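## Task

Move the blue square cup and the metal door knob onto the top of the wooden shelf that only arm1 can reach. Move the espresso tamper with the black handle and the grey steel power module onto the top of the work bench that only arm4 can reach. All four must stay upright in their current orientation, each with its entire base on that top surface. The attempt fails if any of them is left unheld on the floor or on a lower board. Anything held in place only by a robot at the end does not count. Finish by releasing everything and moving the arms away.

## Robot and tools

Robots: four identical i2rt Big YAM arms named arm1, arm2, arm3 and arm4. Each has six revolute joints, a two-finger gripper and a wrist camera that, with joints 1 and 6 at 0 and the hand level and forward, rides above the hand looking toward the fingertips. Reach is roughly 1.0 m from the joint 1 axis. Joints move at different speeds, so the hand can sweep a wide, curved path between postures. Two fixed room cameras, room_a and room_b, also watch the scene. Objects may occasionally be nudged by an outside disturbance.

Frames: one shared scene frame with its origin on the floor and +z up. The hand point lies midway between the fingertips; its z axis runs along the fingers and the fingers close along its y axis. Hand poses are computed with the URDF from each robot's actual foot pose, which is never printed. Joint angles themselves are per-arm, not in the scene frame.

execute_actions: argument actions is a list holding exactly one action or none. The action is an object keyed by robot name (arm1..arm4); each entry holds joints, an object of absolute joint targets by name, one set per arm. These are destinations, not offsets. Units and ranges: joint1_rad -2.879 to 2.879 (rotation about the foot, positive counter-clockwise seen from above, 0 points the arm the way its foot faces); joint2_rad 0 to 3.141 (shoulder, 0 = upper arm back and roughly level, increasing raises then swings forward); joint3_rad 0 to 3.019 (elbow, 0 = folded, increasing opens); joint4_rad -1.692 to 1.57 (hand pitch, positive tips fingers up); joint5_rad -1.57 to 1.57 (hand sideways, positive to the arm's right); joint6_rad -2.094 to 2.094 (hand roll, positive clockwise viewed from behind); gripper_m 0 to 0.093 metres of fingertip separation. Done tolerances are ±0.045, ±0.14, ±0.09, ±0.055, ±0.03, ±0.035 rad and ±0.003 m respectively. All motions in one action begin together but may finish at different moments. Omitted joints or arms may still be driving toward earlier targets. Optional cameras lists camera names (arm1_cam_wrist..arm4_cam_wrist, room_a, room_b, or all); null or omitted gives all, [] gives none. Unknown keys, names or out-of-range values reject the entire call with no motion. An empty actions list just reports state and images.

wait: seconds, 0 to 10; commands nothing and returns state and images. zoom_image: camera plus region [x0, y0, x1, y1] in pixels of that camera's latest full image, top-left origin, up to 504 by 504. read_manual: only returns URDF licence texts. finished_scene: scene, the current scene number; irreversible, reports success, then the next task appears. Only call it once objects rest correctly and grippers are open and clear. Replying without any tool call ends everything.

Result lines: joint_positions gives measured angles; joint torques are raw drive output per arm joint, with per-unit offset, scale and noise, so treat them only as rough hints of load. joint_status tells how each commanded motion ended: off_target (stopped short, may keep pushing), contact_stop or time_out (target dropped, holds where it stopped; a timed-out joint may keep a nearby target within 0.375, 0.375, 0.113, 0.225, 0.075, 0.3 rad for joints 1 to 6 and keep pushing), not_followed (a self/inter-arm collision check refused the arm's joint targets; the gripper part still runs, and the refused targets may be retried later). A 'joint command not followed' line with a 'cause:' line explains this. on_its_own lists uncommanded behaviour; 'held at' is the held target, not the position. To relieve a pushing joint, command its reported position. Very small target changes may not move a joint; loaded joints sag. pictures names images in order; cameras whose calibration changed are listed.

Camera calibration is given per camera (OpenCV conventions, K, distortion, T_world_to_cam, pos_world); room cameras may be off by a couple of degrees and millimetres, and wrist camera poses inherit joint reading errors.

Hazards: arms never stop on contact and can press hard. Two robots squeezing each other fails the run; hard impacts may too, and the collision check ignores fingers, gripper housings and wrist cameras and may act late. Continued pushing or holding loads heats motors: MOTOR HOT appears from 85 °C, and at 100 °C the arm goes limp (OVER-TEMPERATURE FAULT, joint_status limit_stop_at_motor_heat; resend targets afterwards). Heat builds even while you deliberate, since the robot keeps holding its last command. A stop in one call skips your later motion calls in that reply. Avoid dropping, slamming or knocking objects over; place them upright, release, and retract.

Each tool is called after "Call:" as a command line: name --argument value for each argument, lists and objects as JSON in quotes; but a table of rows of numbers goes row by row, as --pt "numbers of a row", without its own name.

## Session

I'll start by looking at the current state and images.

Call:
execute_actions --actions '[]'

Scene clock: 0.00 s.
Joint torques (N m, as the arm reports them, + toward a larger angle): no reading
Motor temperatures (°C, as the motors report them): arm1=[28 25 28 26 26 28] | arm2=[25 28 26 27 27 29] | arm3=[27 27 28 26 27 28] | arm4=[26 28 28 27 25 30]
arm1.joint_positions: joint1_rad=+0.084 joint2_rad=+0.548 joint3_rad=+1.396 joint4_rad=-1.456 joint5_rad=-0.237 joint6_rad=-0.167 gripper_m=+0.094
arm1.joint_status: not commanded
arm1.hand: x=+0.9269 y=+1.4837 z=+1.3958 quat_wxyz=(-0.029, +0.884, -0.048, -0.464) (m; scene frame)
arm2.joint_positions: joint1_rad=-0.488 joint2_rad=+0.434 joint3_rad=+1.524 joint4_rad=-1.575 joint5_rad=-0.221 joint6_rad=+0.257 gripper_m=+0.094
arm2.joint_status: not commanded
arm2.hand: x=+0.4112 y=+0.4377 z=+1.4799 quat_wxyz=(-0.164, +0.657, -0.541, -0.500) (m; scene frame)
arm3.joint_positions: joint1_rad=+0.062 joint2_rad=+0.655 joint3_rad=+1.695 joint4_rad=-1.295 joint5_rad=-0.001 joint6_rad=+0.721 gripper_m=+0.094
arm3.joint_status: not commanded
arm3.hand: x=-0.4480 y=-0.4044 z=+1.5811 quat_wxyz=(-0.610, -0.482, -0.628, -0.041) (m; scene frame)
arm4.joint_positions: joint1_rad=+0.143 joint2_rad=+0.501 joint3_rad=+1.593 joint4_rad=-1.476 joint5_rad=+0.222 joint6_rad=-0.467 gripper_m=+0.094
arm4.joint_status: not commanded
arm4.hand: x=-0.8733 y=-1.5656 z=+1.4879 quat_wxyz=(-0.500, +0.060, -0.822, +0.268) (m; scene frame)
pictures: arm1_cam_wrist, arm2_cam_wrist, arm3_cam_wrist, arm4_cam_wrist, room_a, room_b
Images, in order (width x height): arm1_cam_wrist 504x504, arm2_cam_wrist 504x504, arm3_cam_wrist 504x504, arm4_cam_wrist 504x504, room_a 896x504, room_b 896x504.

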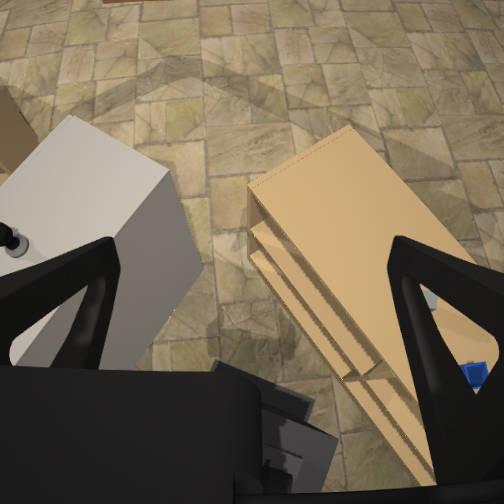

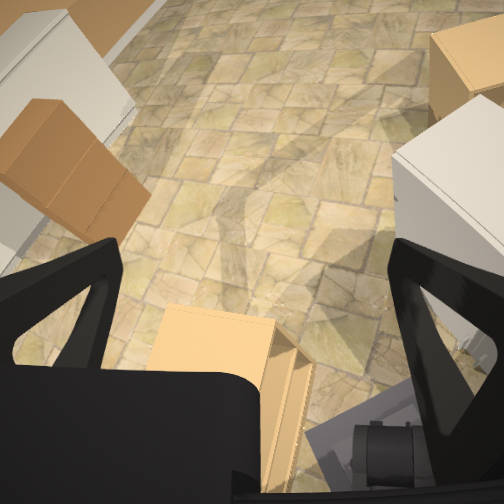

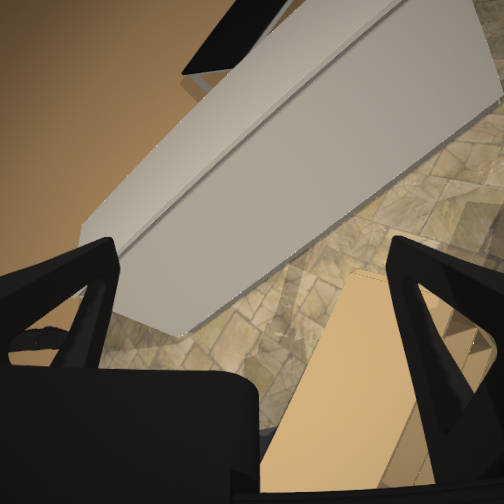

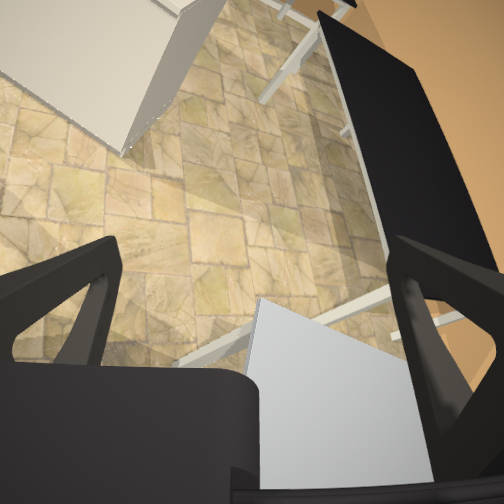

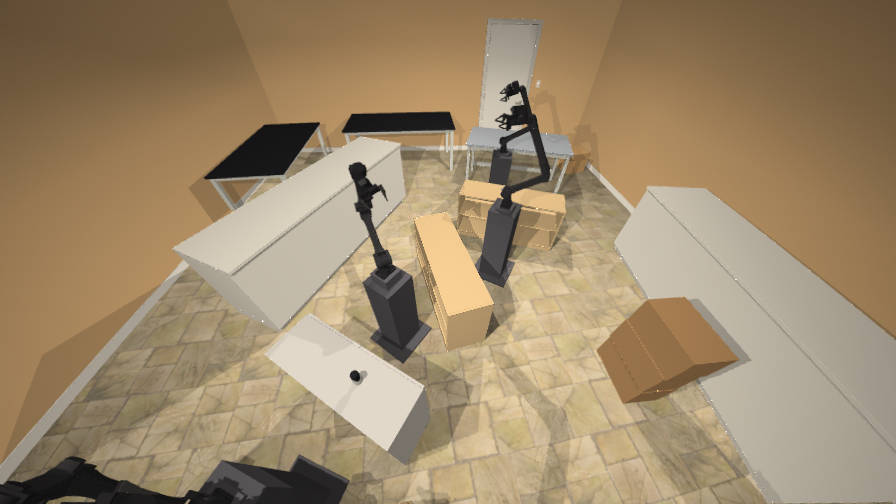

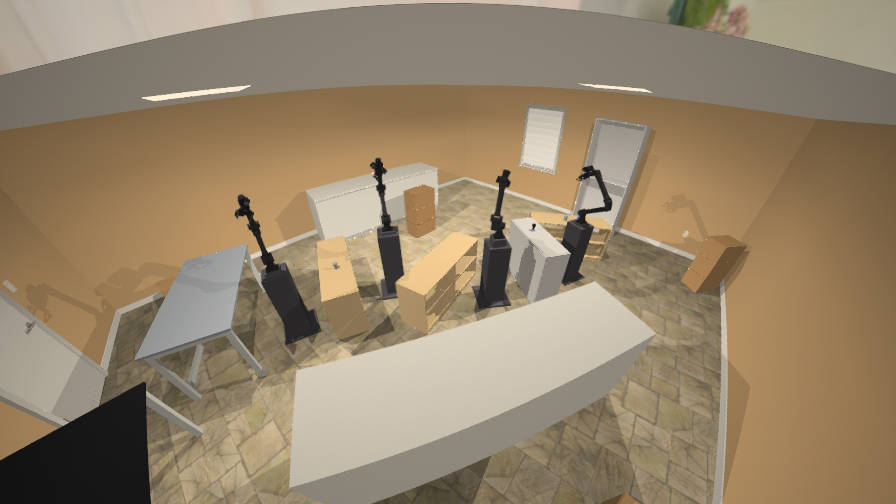

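Call:
zoom_image --camera "room_b" --region '[480, 150, 680, 300]'

Call:
zoom_image --camera "room_b" --region '[220, 180, 420, 350]'

Call:
zoom_image --camera "arm1_cam_wrist" --region '[380, 240, 504, 420]'

Call:
zoom_image --camera "room_a" --region '[260, 300, 460, 470]'

Region (480, 150, 680, 300) of room_b's 896x504 image, scaled by 2.520, with more detail than that image has; it fills the top 378 rows of this view, and the rest is white.

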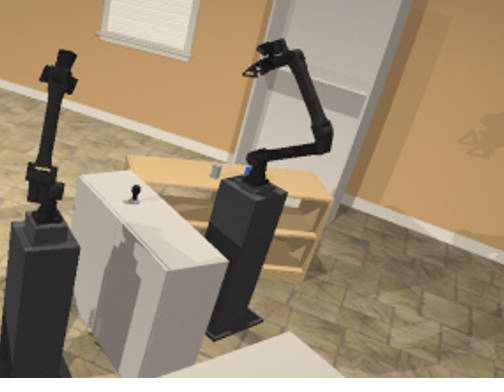

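Region (220, 180, 420, 350) of room_b's 896x504 image, scaled by 2.520, with more detail than that image has; it fills the top 428 rows of this view, and the rest is white.

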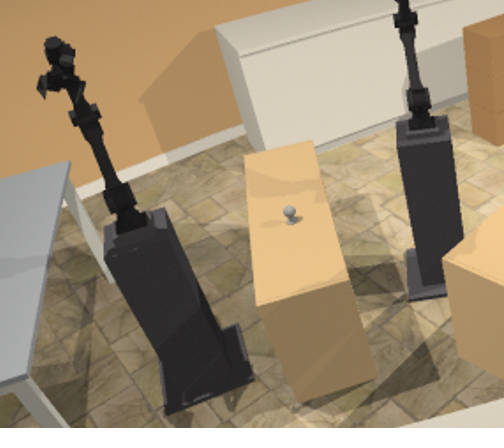

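Region (380, 240, 504, 420) of arm1_cam_wrist's 504x504 image, scaled by 2.800, with more detail than that image has; it fills the left 347 columns of this view, and the rest is white.

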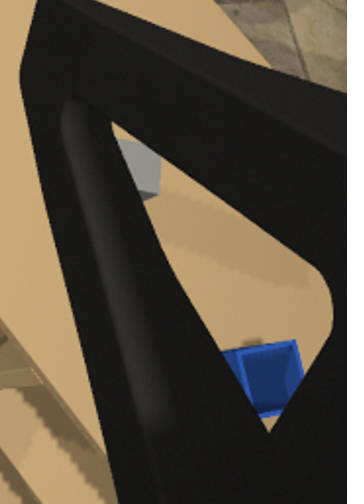

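Region (260, 300, 460, 470) of room_a's 896x504 image, scaled by 2.520, with more detail than that image has; it fills the top 428 rows of this view, and the rest is white.

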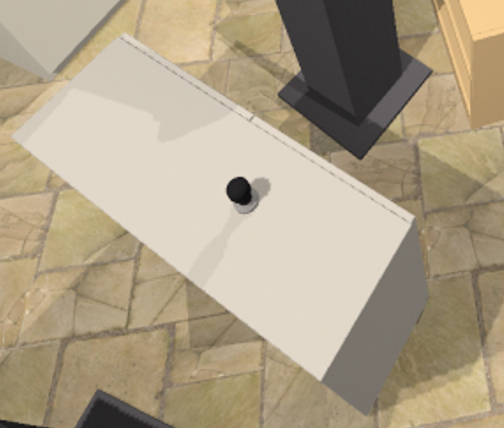

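Call:
zoom_image --camera "room_a" --region '[440, 110, 600, 270]'

Call:
zoom_image --camera "room_b" --region '[300, 230, 380, 310]'

Call:
zoom_image --camera "room_b" --region '[505, 200, 625, 270]'

Call:
zoom_image --camera "arm1_cam_wrist" --region '[0, 190, 100, 290]'

Region (440, 110, 600, 270) of room_a's 896x504 image, scaled by 3.150, with more detail than that image has.

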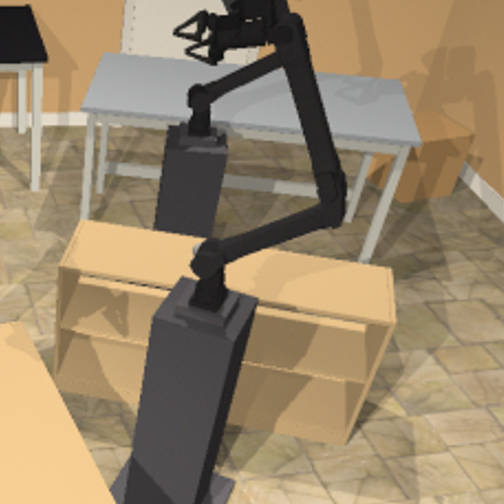

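Region (300, 230, 380, 310) of room_b's 896x504 image, scaled by 6.300, with more detail than that image has.

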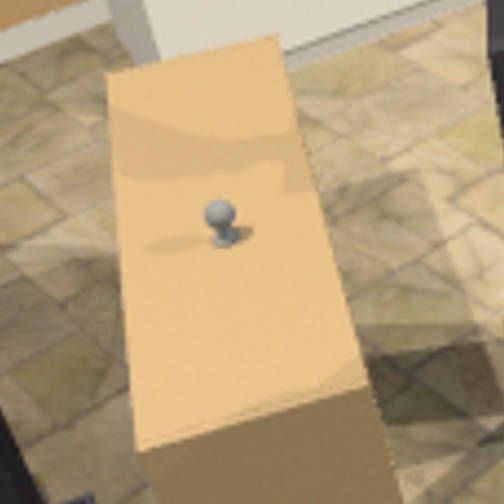

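Region (505, 200, 625, 270) of room_b's 896x504 image, scaled by 4.200, with more detail than that image has; it fills the top 294 rows of this view, and the rest is white.

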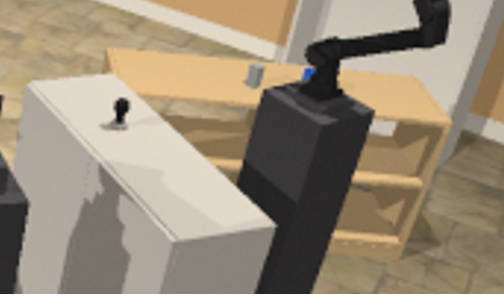

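Region (0, 190, 100, 290) of arm1_cam_wrist's 504x504 image, scaled by 5.040, with more detail than that image has.

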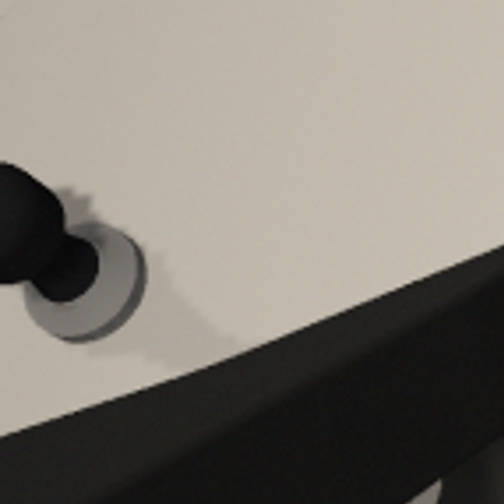

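Call:
zoom_image --camera "room_a" --region '[360, 200, 520, 360]'

Call:
zoom_image --camera "room_b" --region '[380, 215, 500, 335]'

Call:
zoom_image --camera "room_b" --region '[120, 230, 290, 400]'

Region (360, 200, 520, 360) of room_a's 896x504 image, scaled by 3.150, with more detail than that image has.

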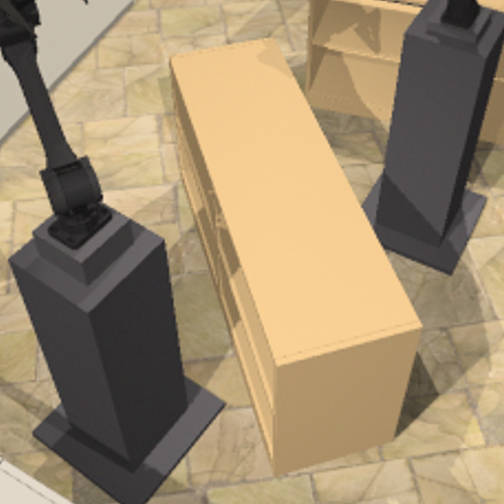

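Region (380, 215, 500, 335) of room_b's 896x504 image, scaled by 4.200, with more detail than that image has.

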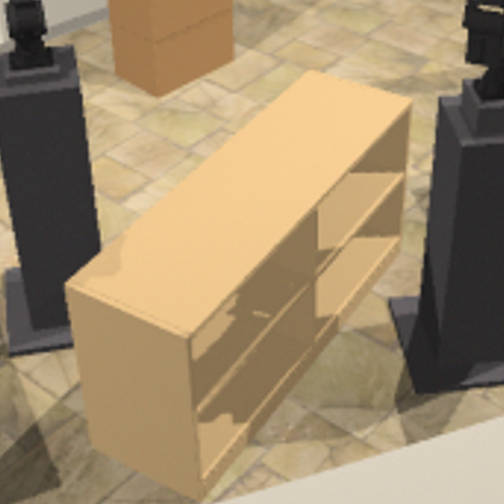

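Region (120, 230, 290, 400) of room_b's 896x504 image, scaled by 2.965, with more detail than that image has.

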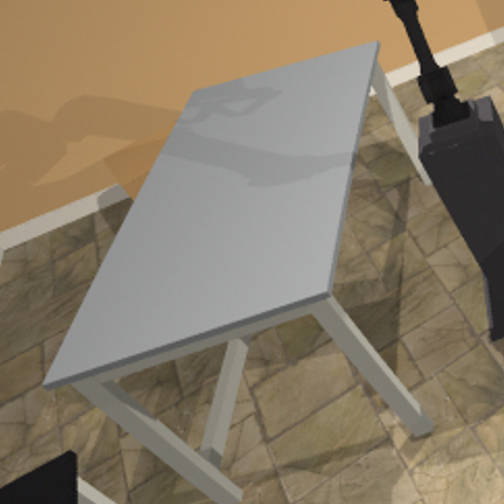

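Call:
execute_actions --actions '[{"arm1": {"joints": {"joint1_rad": -0.576, "joint2_rad": 1.958, "joint3_rad": 1.343, "joint4_rad": -0.955, "joint5_rad": 0.0, "joint6_rad": 0.0}}, "arm2": {"joints": {"joint1_rad": -1.078, "joint2_rad": 2.207, "joint3_rad": 2.070, "joint4_rad": -1.434, "joint5_rad": 0.0, "joint6_rad": 0.0}}, "arm3": {"joints": {"joint1_rad": -1.170, "joint2_rad": 2.363, "joint3_rad": 1.955, "joint4_rad": -1.163, "joint5_rad": 0.0, "joint6_rad": 0.0}}}]'

Scene clock: 122.00 s.
Joint torques (N m, as the arm reports them, + toward a larger angle): arm1=[  0.59 -19.3    8.53   0.82   0.19   0.02] | arm2=[ -1.29 -24.98  12.96  -0.08   0.1   -0.12] | arm3=[ -1.38 -26.18  11.98   0.09  -0.12  -0.1 ] | arm4=[ 0.95  6.67  6.43  1.99 -0.02 -0.05]
Motor temperatures (°C, as the motors report them): arm1=[28 26 37 26 26 28] | arm2=[25 31 32 27 27 29] | arm3=[27 28 33 26 27 28] | arm4=[26 29 34 28 25 30]
arm1.joint_positions: joint1_rad=-0.582 joint2_rad=+1.959 joint3_rad=+1.327 joint4_rad=-0.960 joint5_rad=-0.002 joint6_rad=-0.013 gripper_m=+0.094
arm1.joint_status: all done
arm1.hand: x=+0.8651 y=+1.9142 z=+0.8441 quat_wxyz=(+0.002, +0.864, -0.503, +0.015) (m; scene frame)
arm2.joint_positions: joint1_rad=-1.068 joint2_rad=+2.216 joint3_rad=+2.048 joint4_rad=-1.434 joint5_rad=-0.002 joint6_rad=+0.008 gripper_m=+0.094
arm2.joint_status: all done
arm2.hand: x=+0.6497 y=+1.0097 z=+0.9880 quat_wxyz=(+0.013, +0.605, -0.796, +0.005) (m; scene frame)
arm3.joint_positions: joint1_rad=-1.169 joint2_rad=+2.355 joint3_rad=+1.930 joint4_rad=-1.160 joint5_rad=+0.001 joint6_rad=+0.014 gripper_m=+0.094
arm3.joint_status: all done
arm3.hand: x=-0.7782 y=-0.9570 z=+0.8464 quat_wxyz=(+0.005, -0.793, -0.609, -0.005) (m; scene frame)
arm4.joint_positions: joint1_rad=+0.143 joint2_rad=+0.501 joint3_rad=+1.592 joint4_rad=-1.476 joint5_rad=+0.222 joint6_rad=-0.467 gripper_m=+0.094
arm4.joint_status: not commanded
arm4.hand: x=-0.8732 y=-1.5656 z=+1.4878 quat_wxyz=(-0.500, +0.061, -0.822, +0.268) (m; scene frame)
pictures: arm1_cam_wrist, arm2_cam_wrist, arm3_cam_wrist, arm4_cam_wrist, room_a, room_b
camera_calibration (this result's frames):
arm1_cam_wrist: T_world_to_cam=[[0.87058, 0.491714, 0.017524, -1.70578], [0.384079, -0.70141, 0.600422, 0.505653], [0.307528, -0.515985, -0.799491, 1.51707], [0, 0, 0, 1]] pos_world=[0.824263, 1.97621, 0.939175]
arm2_cam_wrist: T_world_to_cam=[[0.959791, -0.280609, -0.00766421, -0.330531], [-0.220237, -0.769663, 0.599262, 0.336388], [-0.174057, -0.573478, -0.800516, 1.61017], [0, 0, 0, 1]] pos_world=[0.671588, 1.08955, 1.08485]
arm3_cam_wrist: T_world_to_cam=[[-0.959779, 0.280733, -0.00378434, -0.475943], [0.223398, 0.771786, 0.595349, 0.414557], [0.170055, 0.570558, -0.803458, 1.4823], [0, 0, 0, 1]] pos_world=[-0.801484, -1.03207, 0.942361]
arm4_cam_wrist: T_world_to_cam=[[-0.180399, -0.840156, 0.511463, -2.23745], [-0.902126, -0.0658834, -0.426414, -0.255101], [0.391951, -0.538329, -0.746041, 0.735756], [0, 0, 0, 1]] pos_world=[-0.922148, -1.50053, 1.5845]
Images, in order (width x height): arm1_cam_wrist 504x504, arm2_cam_wrist 504x504, arm3_cam_wrist 504x504, arm4_cam_wrist 504x504, room_a 896x504, room_b 896x504.

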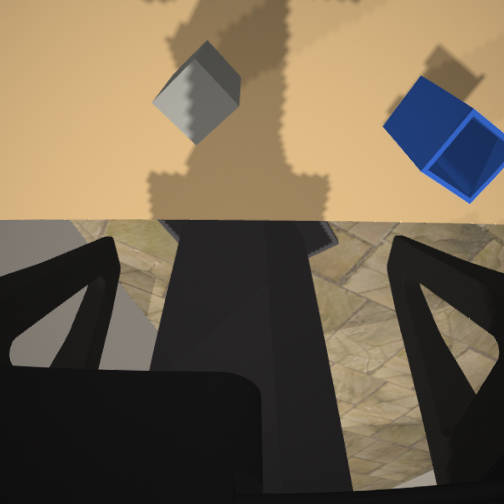

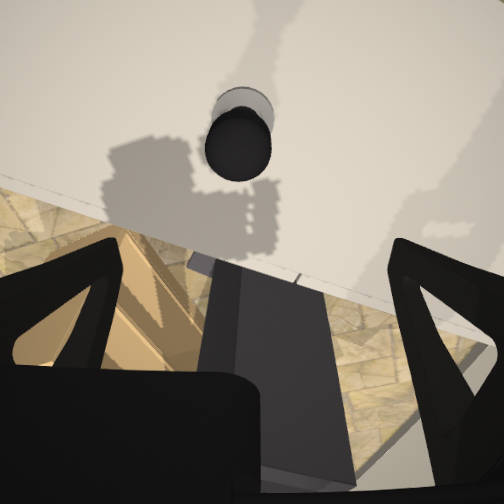

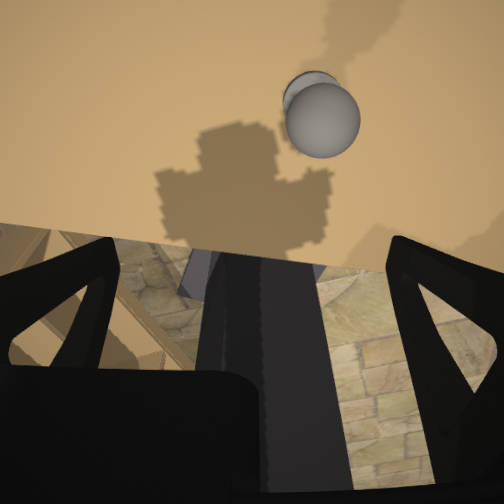

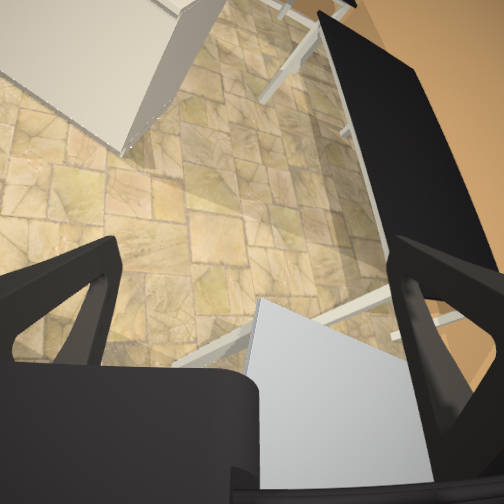

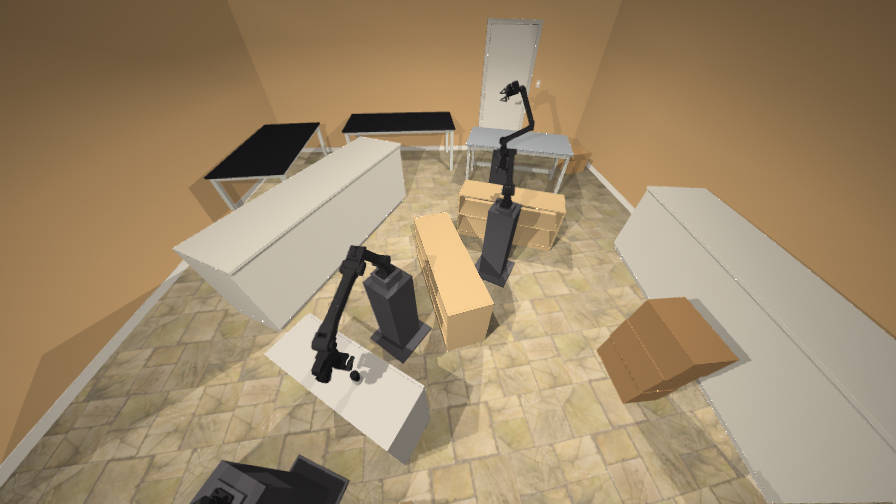

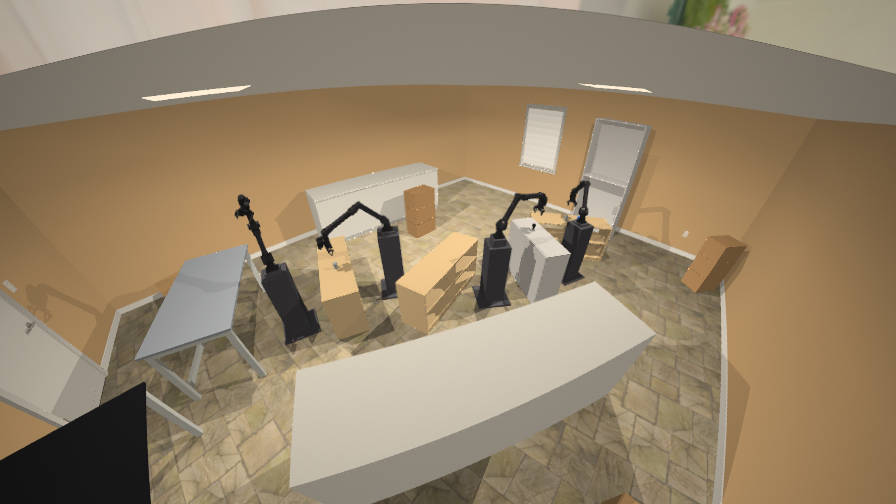

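Call:
zoom_image --camera "arm1_cam_wrist" --region '[130, 20, 270, 160]'

Call:
zoom_image --camera "arm2_cam_wrist" --region '[170, 65, 310, 205]'

Call:
zoom_image --camera "arm3_cam_wrist" --region '[250, 45, 390, 185]'

Region (130, 20, 270, 160) of arm1_cam_wrist's 504x504 image, scaled by 3.600, with more detail than that image has.

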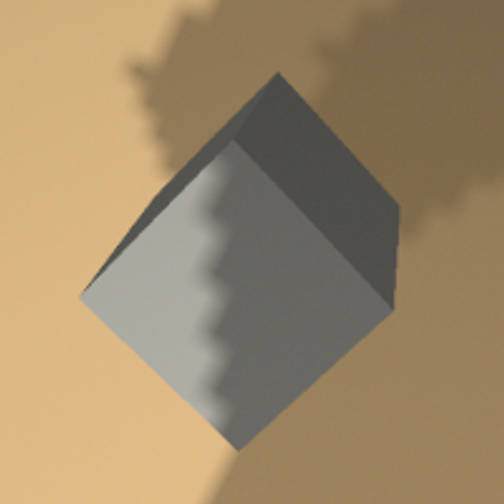

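Region (170, 65, 310, 205) of arm2_cam_wrist's 504x504 image, scaled by 3.600, with more detail than that image has.

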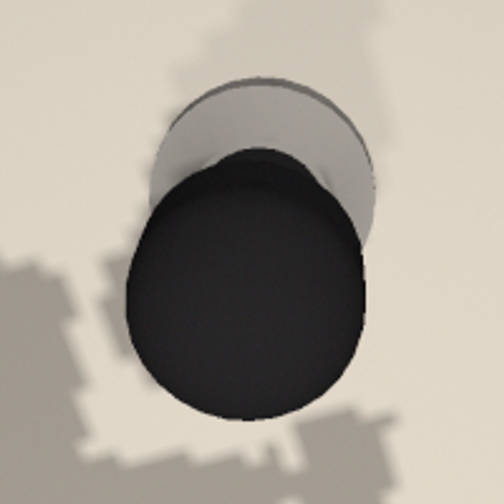

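Region (250, 45, 390, 185) of arm3_cam_wrist's 504x504 image, scaled by 3.600, with more detail than that image has.

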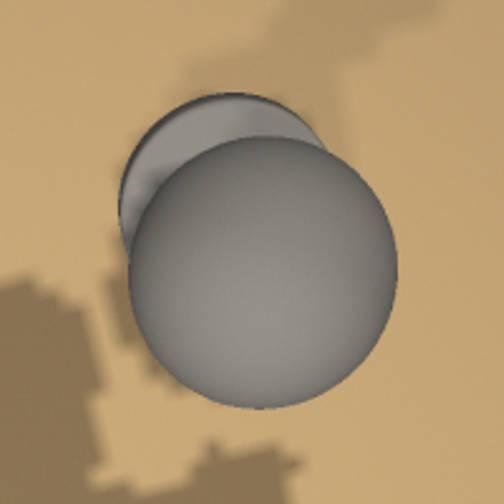

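Call:
execute_actions --actions '[{"arm1": {"joints": {"joint1_rad": -0.512, "joint2_rad": 2.161, "joint3_rad": 1.322, "joint4_rad": -0.720, "joint5_rad": 0.0, "joint6_rad": -0.67}}, "arm2": {"joints": {"joint1_rad": -1.045, "joint2_rad": 2.212, "joint3_rad": 1.808, "joint4_rad": -1.149, "joint5_rad": 0.0, "joint6_rad": 0.0}}, "arm3": {"joints": {"joint1_rad": -1.240, "joint2_rad": 2.478, "joint3_rad": 1.875, "joint4_rad": -0.959, "joint5_rad": 0.0, "joint6_rad": 0.0}}}]' --cameras '["arm1_cam_wrist", "arm2_cam_wrist", "arm3_cam_wrist", "room_b"]'

Scene clock: 222.33 s.
Joint torques (N m, as the arm reports them, + toward a larger angle): arm1=[ -0.2  -22.34   6.83   0.86   0.14  -0.2 ] | arm2=[  0.19 -23.35  10.5    0.57   0.09  -0.14] | arm3=[ -0.89 -27.     9.93   0.8   -0.13  -0.1 ] | arm4=[ 0.95  6.8   6.47  2.06 -0.02 -0.07]
Motor temperatures (°C, as the motors report them): arm1=[28 34 38 26 26 28] | arm2=[25 45 41 27 27 29] | arm3=[27 42 40 26 27 28] | arm4=[26 29 35 28 25 30]
arm1.joint_positions: joint1_rad=-0.506 joint2_rad=+2.181 joint3_rad=+1.306 joint4_rad=-0.729 joint5_rad=-0.002 joint6_rad=-0.656 gripper_m=+0.094
arm1.joint_status: all done
arm1.hand: x=+0.8323 y=+1.8933 z=+0.7227 quat_wxyz=(+0.011, +0.986, -0.166, +0.019) (m; scene frame)
arm2.joint_positions: joint1_rad=-1.056 joint2_rad=+2.208 joint3_rad=+1.808 joint4_rad=-1.164 joint5_rad=-0.002 joint6_rad=+0.008 gripper_m=+0.094
arm2.joint_status: all done
arm2.hand: x=+0.6373 y=+0.9953 z=+0.9055 quat_wxyz=(-0.002, +0.610, -0.793, -0.007) (m; scene frame)
arm3.joint_positions: joint1_rad=-1.248 joint2_rad=+2.478 joint3_rad=+1.862 joint4_rad=-0.974 joint5_rad=+0.001 joint6_rad=+0.013 gripper_m=+0.094
arm3.joint_status: all done
arm3.hand: x=-0.8259 y=-0.9291 z=+0.7425 quat_wxyz=(+0.007, -0.817, -0.577, -0.007) (m; scene frame)
arm4.joint_positions: joint1_rad=+0.143 joint2_rad=+0.501 joint3_rad=+1.592 joint4_rad=-1.476 joint5_rad=+0.222 joint6_rad=-0.467 gripper_m=+0.094
arm4.joint_status: not commanded
arm4.hand: x=-0.8732 y=-1.5656 z=+1.4878 quat_wxyz=(-0.500, +0.061, -0.822, +0.268) (m; scene frame)
pictures: arm1_cam_wrist, arm2_cam_wrist, arm3_cam_wrist, room_b
camera_calibration (this result's frames):
arm1_cam_wrist: T_world_to_cam=[[0.330964, 0.943582, -0.0108117, -2.0507], [0.749663, -0.255953, 0.610323, -0.57826], [0.573122, -0.2101, -0.792079, 0.613803], [0, 0, 0, 1]] pos_world=[0.760422, 1.91595, 0.816934]
arm2_cam_wrist: T_world_to_cam=[[0.963053, -0.269182, -0.00839403, -0.336031], [-0.216911, -0.793763, 0.568234, 0.421987], [-0.159621, -0.545419, -0.822824, 1.51675], [0, 0, 0, 1]] pos_world=[0.657255, 1.07177, 1.00541]
arm3_cam_wrist: T_world_to_cam=[[-0.934769, 0.355238, -0.00357445, -0.440239], [0.282135, 0.748446, 0.60019, 0.488707], [0.215886, 0.560031, -0.799849, 1.41638], [0, 0, 0, 1]] pos_world=[-0.85518, -1.0026, 0.838003]
Images, in order (width x height): arm1_cam_wrist 504x504, arm2_cam_wrist 504x504, arm3_cam_wrist 504x504, room_b 896x504.

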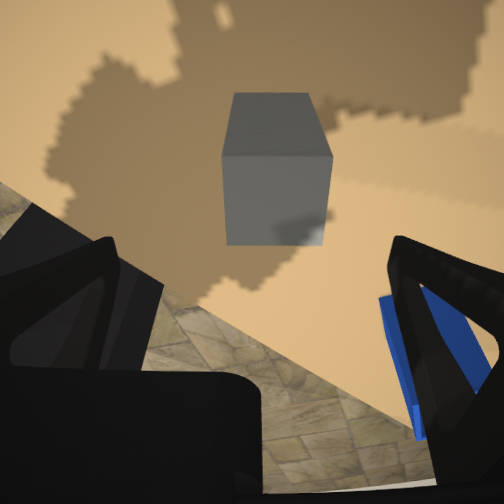

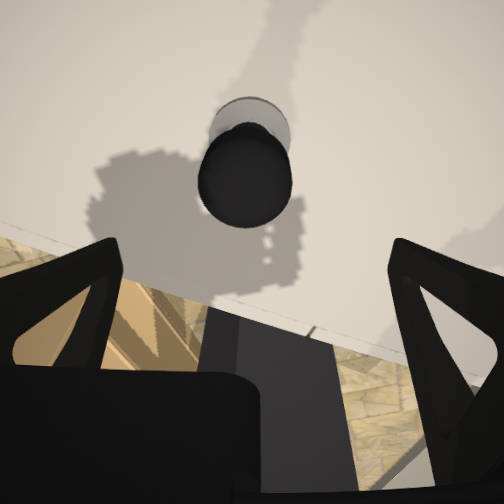

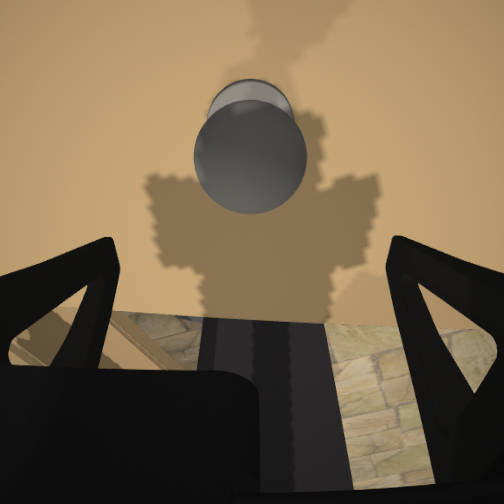

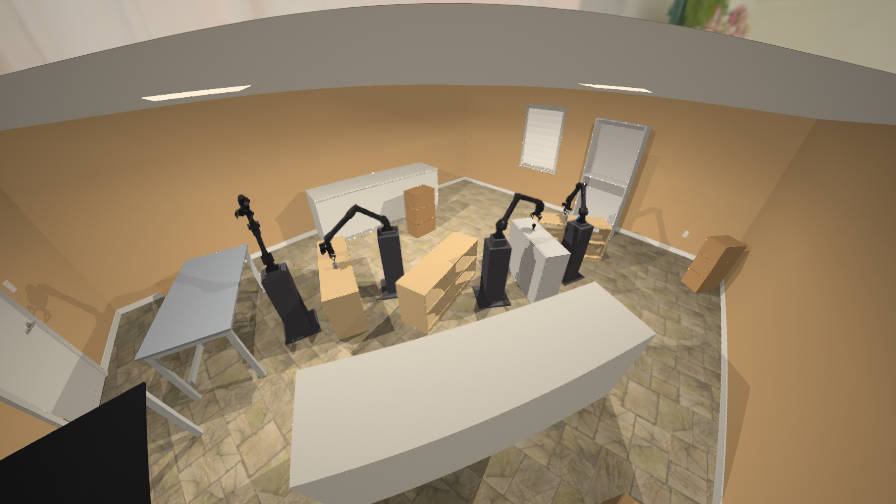

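Call:
execute_actions --actions '[{"arm1": {"joints": {"joint1_rad": -0.518, "joint2_rad": 2.315, "joint3_rad": 1.350, "joint4_rad": -0.560}}, "arm2": {"joints": {"joint1_rad": -1.038, "joint2_rad": 2.310, "joint3_rad": 1.762, "joint4_rad": -1.005}}, "arm3": {"joints": {"joint1_rad": -1.238, "joint2_rad": 2.640, "joint3_rad": 1.925, "joint4_rad": -0.825}}}]' --cameras '["arm1_cam_wrist", "arm2_cam_wrist", "arm3_cam_wrist"]'

Scene clock: 254.83 s.
Joint torques (N m, as the arm reports them, + toward a larger angle): arm1=[ -0.24 -22.2    6.77   0.99   0.14  -0.21] | arm2=[  0.41 -24.11   9.9    0.58   0.09  -0.12] | arm3=[ -0.39 -26.79   9.03   0.83  -0.13  -0.1 ] | arm4=[ 0.82  6.55  6.45  1.94 -0.02 -0.06]
Motor temperatures (°C, as the motors report them): arm1=[28 37 37 26 26 28] | arm2=[25 46 39 27 27 29] | arm3=[27 45 38 26 27 28] | arm4=[26 29 36 28 25 30]
arm1.joint_positions: joint1_rad=-0.511 joint2_rad=+2.324 joint3_rad=+1.328 joint4_rad=-0.569 joint5_rad=-0.002 joint6_rad=-0.657 gripper_m=+0.094
arm1.joint_status: all done
arm1.hand: x=+0.8312 y=+1.9020 z=+0.6535 quat_wxyz=(-0.003, +0.986, -0.169, +0.005) (m; scene frame)
arm2.joint_positions: joint1_rad=-1.052 joint2_rad=+2.311 joint3_rad=+1.760 joint4_rad=-1.020 joint5_rad=-0.002 joint6_rad=+0.008 gripper_m=+0.094
arm2.joint_status: all done
arm2.hand: x=+0.6332 y=+0.9944 z=+0.8238 quat_wxyz=(+0.000, +0.612, -0.791, -0.005) (m; scene frame)
arm3.joint_positions: joint1_rad=-1.248 joint2_rad=+2.641 joint3_rad=+1.914 joint4_rad=-0.840 joint5_rad=+0.001 joint6_rad=+0.013 gripper_m=+0.094
arm3.joint_status: all done
arm3.hand: x=-0.8273 y=-0.9328 z=+0.6518 quat_wxyz=(+0.000, -0.817, -0.577, +0.002) (m; scene frame)
arm4.joint_positions: joint1_rad=+0.143 joint2_rad=+0.501 joint3_rad=+1.592 joint4_rad=-1.476 joint5_rad=+0.222 joint6_rad=-0.467 gripper_m=+0.094
arm4.joint_status: not commanded
arm4.hand: x=-0.8732 y=-1.5656 z=+1.4878 quat_wxyz=(-0.500, +0.061, -0.822, +0.268) (m; scene frame)
pictures: arm1_cam_wrist, arm2_cam_wrist, arm3_cam_wrist
camera_calibration (this result's frames):
arm1_cam_wrist: T_world_to_cam=[[0.33477, 0.942205, 0.0133774, -2.07568], [0.761549, -0.278888, 0.585034, -0.482692], [0.554953, -0.185664, -0.810898, 0.542363], [0, 0, 0, 1]] pos_world=[0.761481, 1.92179, 0.74996]
arm2_cam_wrist: T_world_to_cam=[[0.964374, -0.264415, -0.00822301, -0.338711], [-0.211999, -0.79105, 0.573844, 0.456323], [-0.158238, -0.551657, -0.818923, 1.4505], [0, 0, 0, 1]] pos_world=[0.652908, 1.07159, 0.923202]
arm3_cam_wrist: T_world_to_cam=[[-0.934806, 0.355132, -0.00440307, -0.440082], [0.286543, 0.761469, 0.581427, 0.574391], [0.209836, 0.54226, -0.813587, 1.33353], [0, 0, 0, 1]] pos_world=[-0.855803, -1.00422, 0.749041]
Images, in order (width x height): arm1_cam_wrist 504x504, arm2_cam_wrist 504x504, arm3_cam_wrist 504x504.

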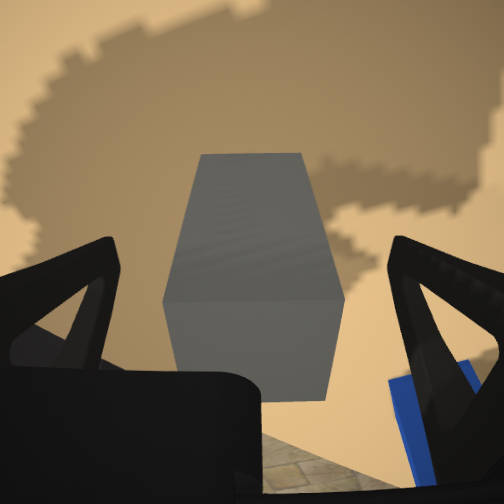

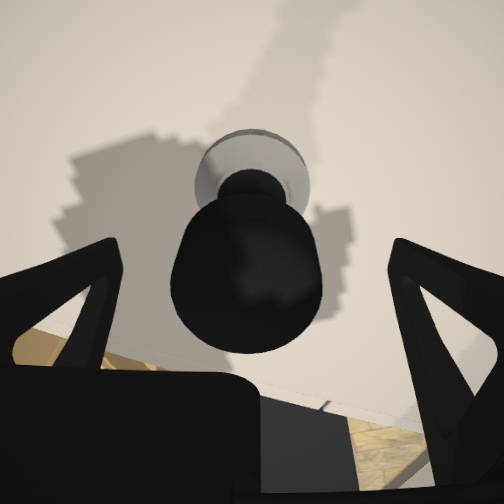

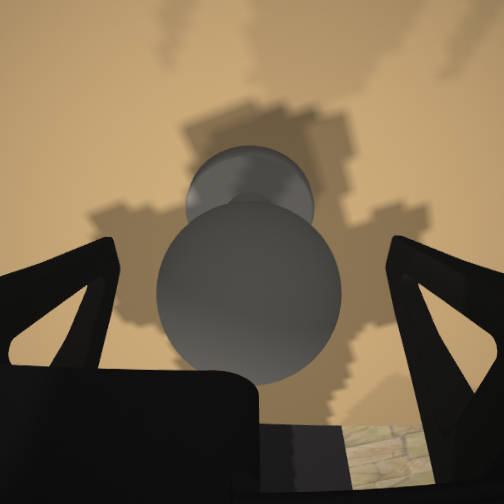

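Call:
execute_actions --actions '[{"arm1": {"joints": {"gripper_m": 0.015}}, "arm2": {"joints": {"gripper_m": 0.022}}, "arm3": {"joints": {"gripper_m": 0.03}}}]' --cameras '["arm1_cam_wrist", "arm2_cam_wrist", "arm3_cam_wrist"]'

Scene clock: 259.10 s.
Joint torques (N m, as the arm reports them, + toward a larger angle): arm1=[ -0.2  -21.87   6.71   0.94   0.13  -0.21] | arm2=[  0.21 -24.23   9.91   0.52   0.06  -0.12] | arm3=[ -0.49 -27.77   9.09   0.8   -0.11  -0.09] | arm4=[ 0.75  6.66  6.43  1.99 -0.03 -0.06]
Motor temperatures (°C, as the motors report them): arm1=[28 37 37 26 26 28] | arm2=[25 47 39 27 27 29] | arm3=[27 45 38 26 27 28] | arm4=[26 29 36 28 25 30]
arm1.joint_positions: joint1_rad=-0.511 joint2_rad=+2.324 joint3_rad=+1.328 joint4_rad=-0.568 joint5_rad=-0.002 joint6_rad=-0.657 gripper_m=+0.039
arm1.joint_status: gripper_m off_target (ended at +0.039, target +0.015)
arm1.hand: x=+0.8310 y=+1.9022 z=+0.6535 quat_wxyz=(-0.004, +0.986, -0.168, +0.005) (m; scene frame)
arm2.joint_positions: joint1_rad=-1.050 joint2_rad=+2.311 joint3_rad=+1.760 joint4_rad=-1.019 joint5_rad=+0.000 joint6_rad=+0.008 gripper_m=+0.044
arm2.joint_status: gripper_m off_target (ended at +0.044, target +0.022)
arm2.hand: x=+0.6327 y=+0.9947 z=+0.8238 quat_wxyz=(+0.000, +0.612, -0.791, -0.005) (m; scene frame)
arm3.joint_positions: joint1_rad=-1.248 joint2_rad=+2.641 joint3_rad=+1.914 joint4_rad=-0.839 joint5_rad=+0.001 joint6_rad=+0.013 gripper_m=+0.052
arm3.joint_status: gripper_m off_target (ended at +0.052, target +0.030)
arm3.hand: x=-0.8273 y=-0.9329 z=+0.6518 quat_wxyz=(-0.001, -0.817, -0.577, +0.002) (m; scene frame)
arm4.joint_positions: joint1_rad=+0.143 joint2_rad=+0.501 joint3_rad=+1.592 joint4_rad=-1.476 joint5_rad=+0.222 joint6_rad=-0.467 gripper_m=+0.094
arm4.joint_status: not commanded
arm4.hand: x=-0.8732 y=-1.5656 z=+1.4878 quat_wxyz=(-0.500, +0.061, -0.822, +0.268) (m; scene frame)
pictures: arm1_cam_wrist, arm2_cam_wrist, arm3_cam_wrist
camera_calibration (this result's frames):
arm1_cam_wrist: T_world_to_cam=[[0.334403, 0.942325, 0.0140707, -2.07622], [0.762023, -0.279144, 0.584295, -0.481933], [0.554523, -0.184668, -0.81142, 0.541293], [0, 0, 0, 1]] pos_world=[0.76138, 1.92191, 0.750021]
arm2_cam_wrist: T_world_to_cam=[[0.964785, -0.262953, -0.00670466, -0.341187], [-0.211764, -0.791586, 0.573191, 0.457391], [-0.15603, -0.551587, -0.819394, 1.44952], [0, 0, 0, 1]] pos_world=[0.6522, 1.07188, 0.923268]
arm3_cam_wrist: T_world_to_cam=[[-0.934941, 0.354772, -0.00479619, -0.440205], [0.286114, 0.76186, 0.581127, 0.57467], [0.209822, 0.541947, -0.813798, 1.33342], [0, 0, 0, 1]] pos_world=[-0.855767, -1.00429, 0.749069]
Images, in order (width x height): arm1_cam_wrist 504x504, arm2_cam_wrist 504x504, arm3_cam_wrist 504x504.

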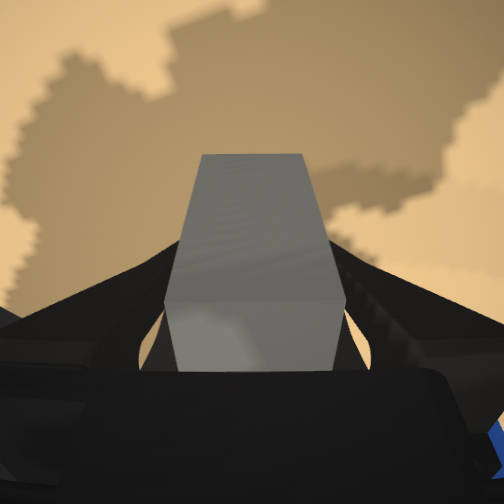

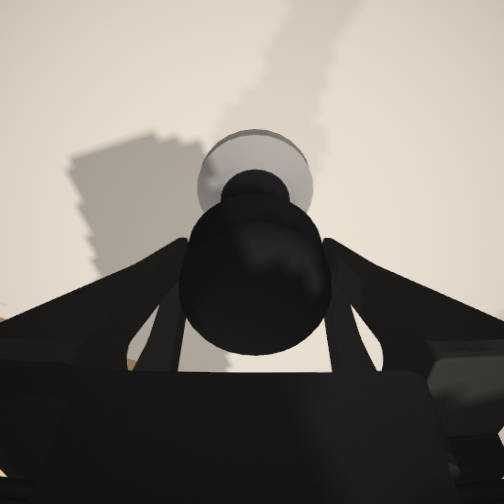

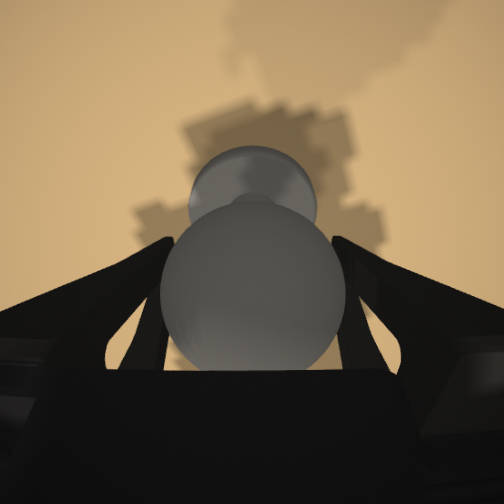

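Call:
execute_actions --actions '[{"arm1": {"joints": {"joint1_rad": 1.250, "joint2_rad": 2.245, "joint3_rad": 1.880, "joint4_rad": -1.155, "joint6_rad": -0.555}}, "arm2": {"joints": {"joint1_rad": 0.991, "joint2_rad": 2.185, "joint3_rad": 1.690, "joint4_rad": -1.060, "joint6_rad": 1.57}}, "arm3": {"joints": {"joint1_rad": 1.137, "joint2_rad": 2.445, "joint3_rad": 1.705, "joint4_rad": -0.805, "joint6_rad": 1.57}}}]' --cameras '["arm1_cam_wrist", "arm2_cam_wrist", "arm3_cam_wrist", "room_a", "room_b"]'

Scene clock: 327.20 s.
Joint torques (N m, as the arm reports them, + toward a larger angle): arm1=[  0.29 -27.05   8.81   0.35   0.19   0.01] | arm2=[ -1.73 -24.65  10.61  -0.44   0.17   0.03] | arm3=[ -1.71 -24.75   8.29   0.13   0.14   0.14] | arm4=[ 0.93  6.7   6.46  2.03 -0.03 -0.06]
Motor temperatures (°C, as the motors report them): arm1=[28 41 37 26 26 28] | arm2=[25 51 39 27 27 29] | arm3=[27 49 38 26 27 28] | arm4=[26 29 36 28 25 30]
arm1.joint_positions: joint1_rad=+1.252 joint2_rad=+2.268 joint3_rad=+1.872 joint4_rad=-1.147 joint5_rad=-0.004 joint6_rad=-0.566 gripper_m=+0.039
arm1.joint_status: all done
arm1.hand: x=+0.6345 y=+0.9796 z=+0.8398 quat_wxyz=(+0.008, +0.786, +0.618, -0.007) (m; scene frame)
arm2.joint_positions: joint1_rad=+1.000 joint2_rad=+2.209 joint3_rad=+1.678 joint4_rad=-1.051 joint5_rad=-0.002 joint6_rad=+1.561 gripper_m=+0.044
arm2.joint_status: all done
arm2.hand: x=-0.1378 y=+0.2154 z=+0.8588 quat_wxyz=(-0.005, +0.788, -0.616, +0.000) (m; scene frame)
arm3.joint_positions: joint1_rad=+1.144 joint2_rad=+2.431 joint3_rad=+1.703 joint4_rad=-0.804 joint5_rad=-0.002 joint6_rad=+1.556 gripper_m=+0.052
arm3.joint_status: all done
arm3.hand: x=-0.0401 y=+0.0112 z=+0.7246 quat_wxyz=(-0.008, -0.506, -0.862, -0.017) (m; scene frame)
arm4.joint_positions: joint1_rad=+0.143 joint2_rad=+0.501 joint3_rad=+1.592 joint4_rad=-1.476 joint5_rad=+0.222 joint6_rad=-0.467 gripper_m=+0.094
arm4.joint_status: not commanded
arm4.hand: x=-0.8732 y=-1.5656 z=+1.4878 quat_wxyz=(-0.500, +0.061, -0.822, +0.268) (m; scene frame)
pictures: arm1_cam_wrist, arm2_cam_wrist, arm3_cam_wrist, room_a, room_b
camera_calibration (this result's frames):
arm1_cam_wrist: T_world_to_cam=[[-0.971222, 0.238174, 0.000910499, 0.385582], [0.197682, 0.803958, 0.560869, -1.38191], [0.132853, 0.544908, -0.827904, 0.197741], [0, 0, 0, 1]] pos_world=[0.621394, 0.911412, 0.93843]
arm2_cam_wrist: T_world_to_cam=[[0.973435, 0.228825, 0.00799524, 0.0801699], [0.18307, -0.798811, 0.57305, -0.286615], [0.137515, -0.556364, -0.819481, 0.969664], [0, 0, 0, 1]] pos_world=[-0.158913, 0.29219, 0.958225]
arm3_cam_wrist: T_world_to_cam=[[-0.88281, -0.467687, -0.0437678, 0.000660618], [-0.40159, 0.703128, 0.586802, -0.443216], [-0.243666, 0.535611, -0.808546, 0.693935], [0, 0, 0, 1]] pos_world=[-0.00831952, -0.0597331, 0.821188]
Images, in order (width x height): arm1_cam_wrist 504x504, arm2_cam_wrist 504x504, arm3_cam_wrist 504x504, room_a 896x504, room_b 896x504.

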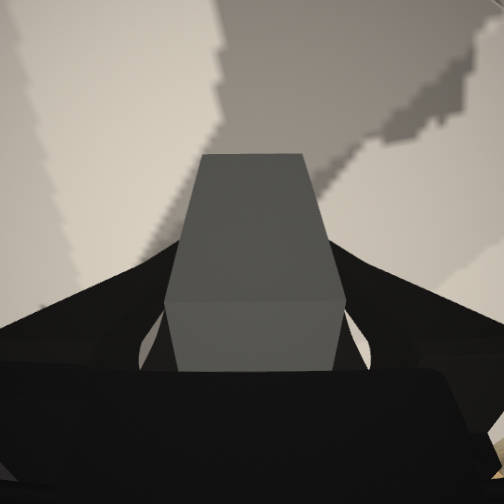

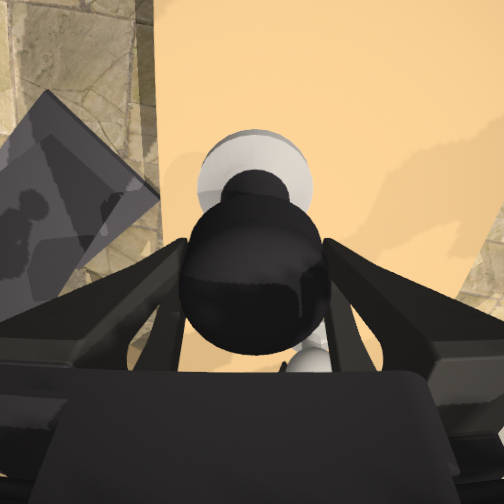

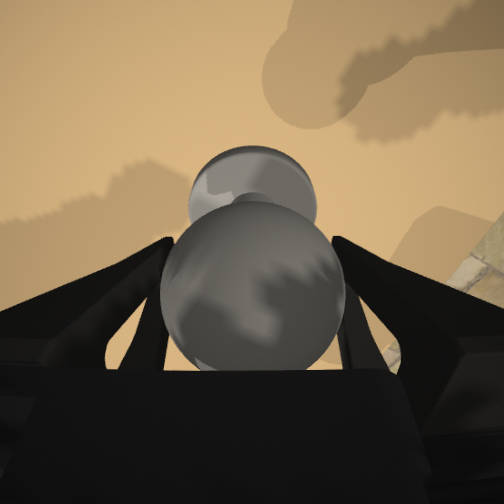

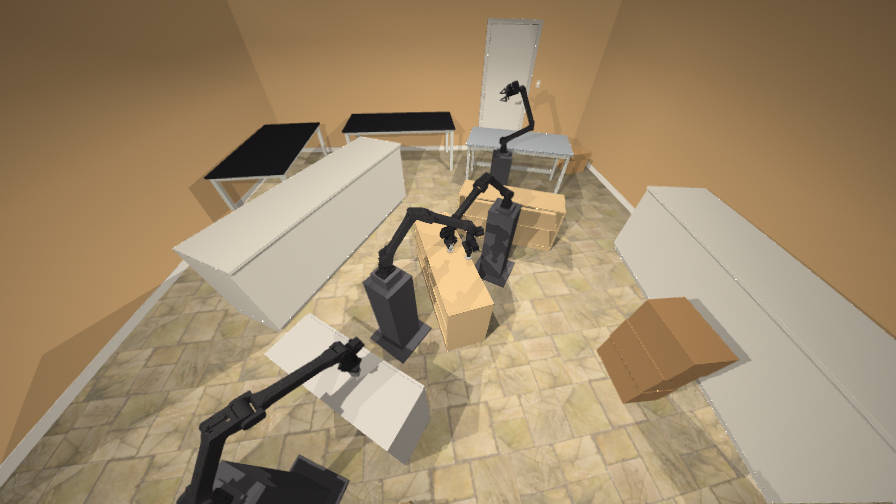

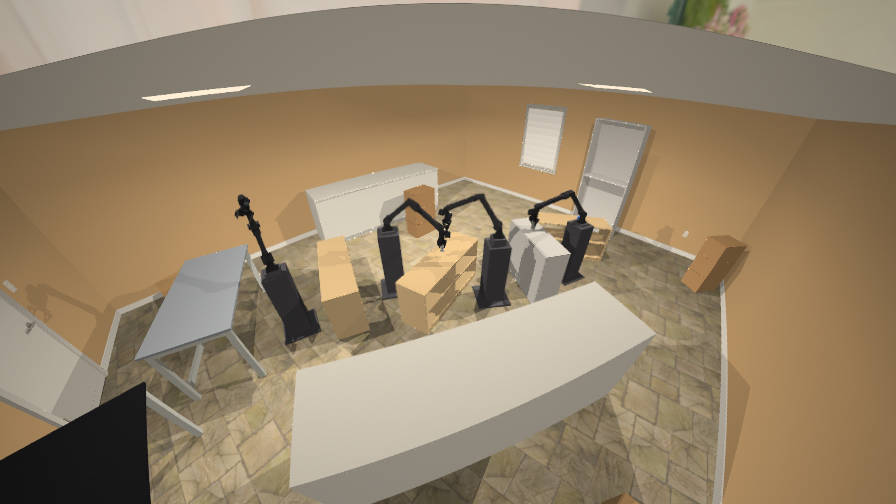

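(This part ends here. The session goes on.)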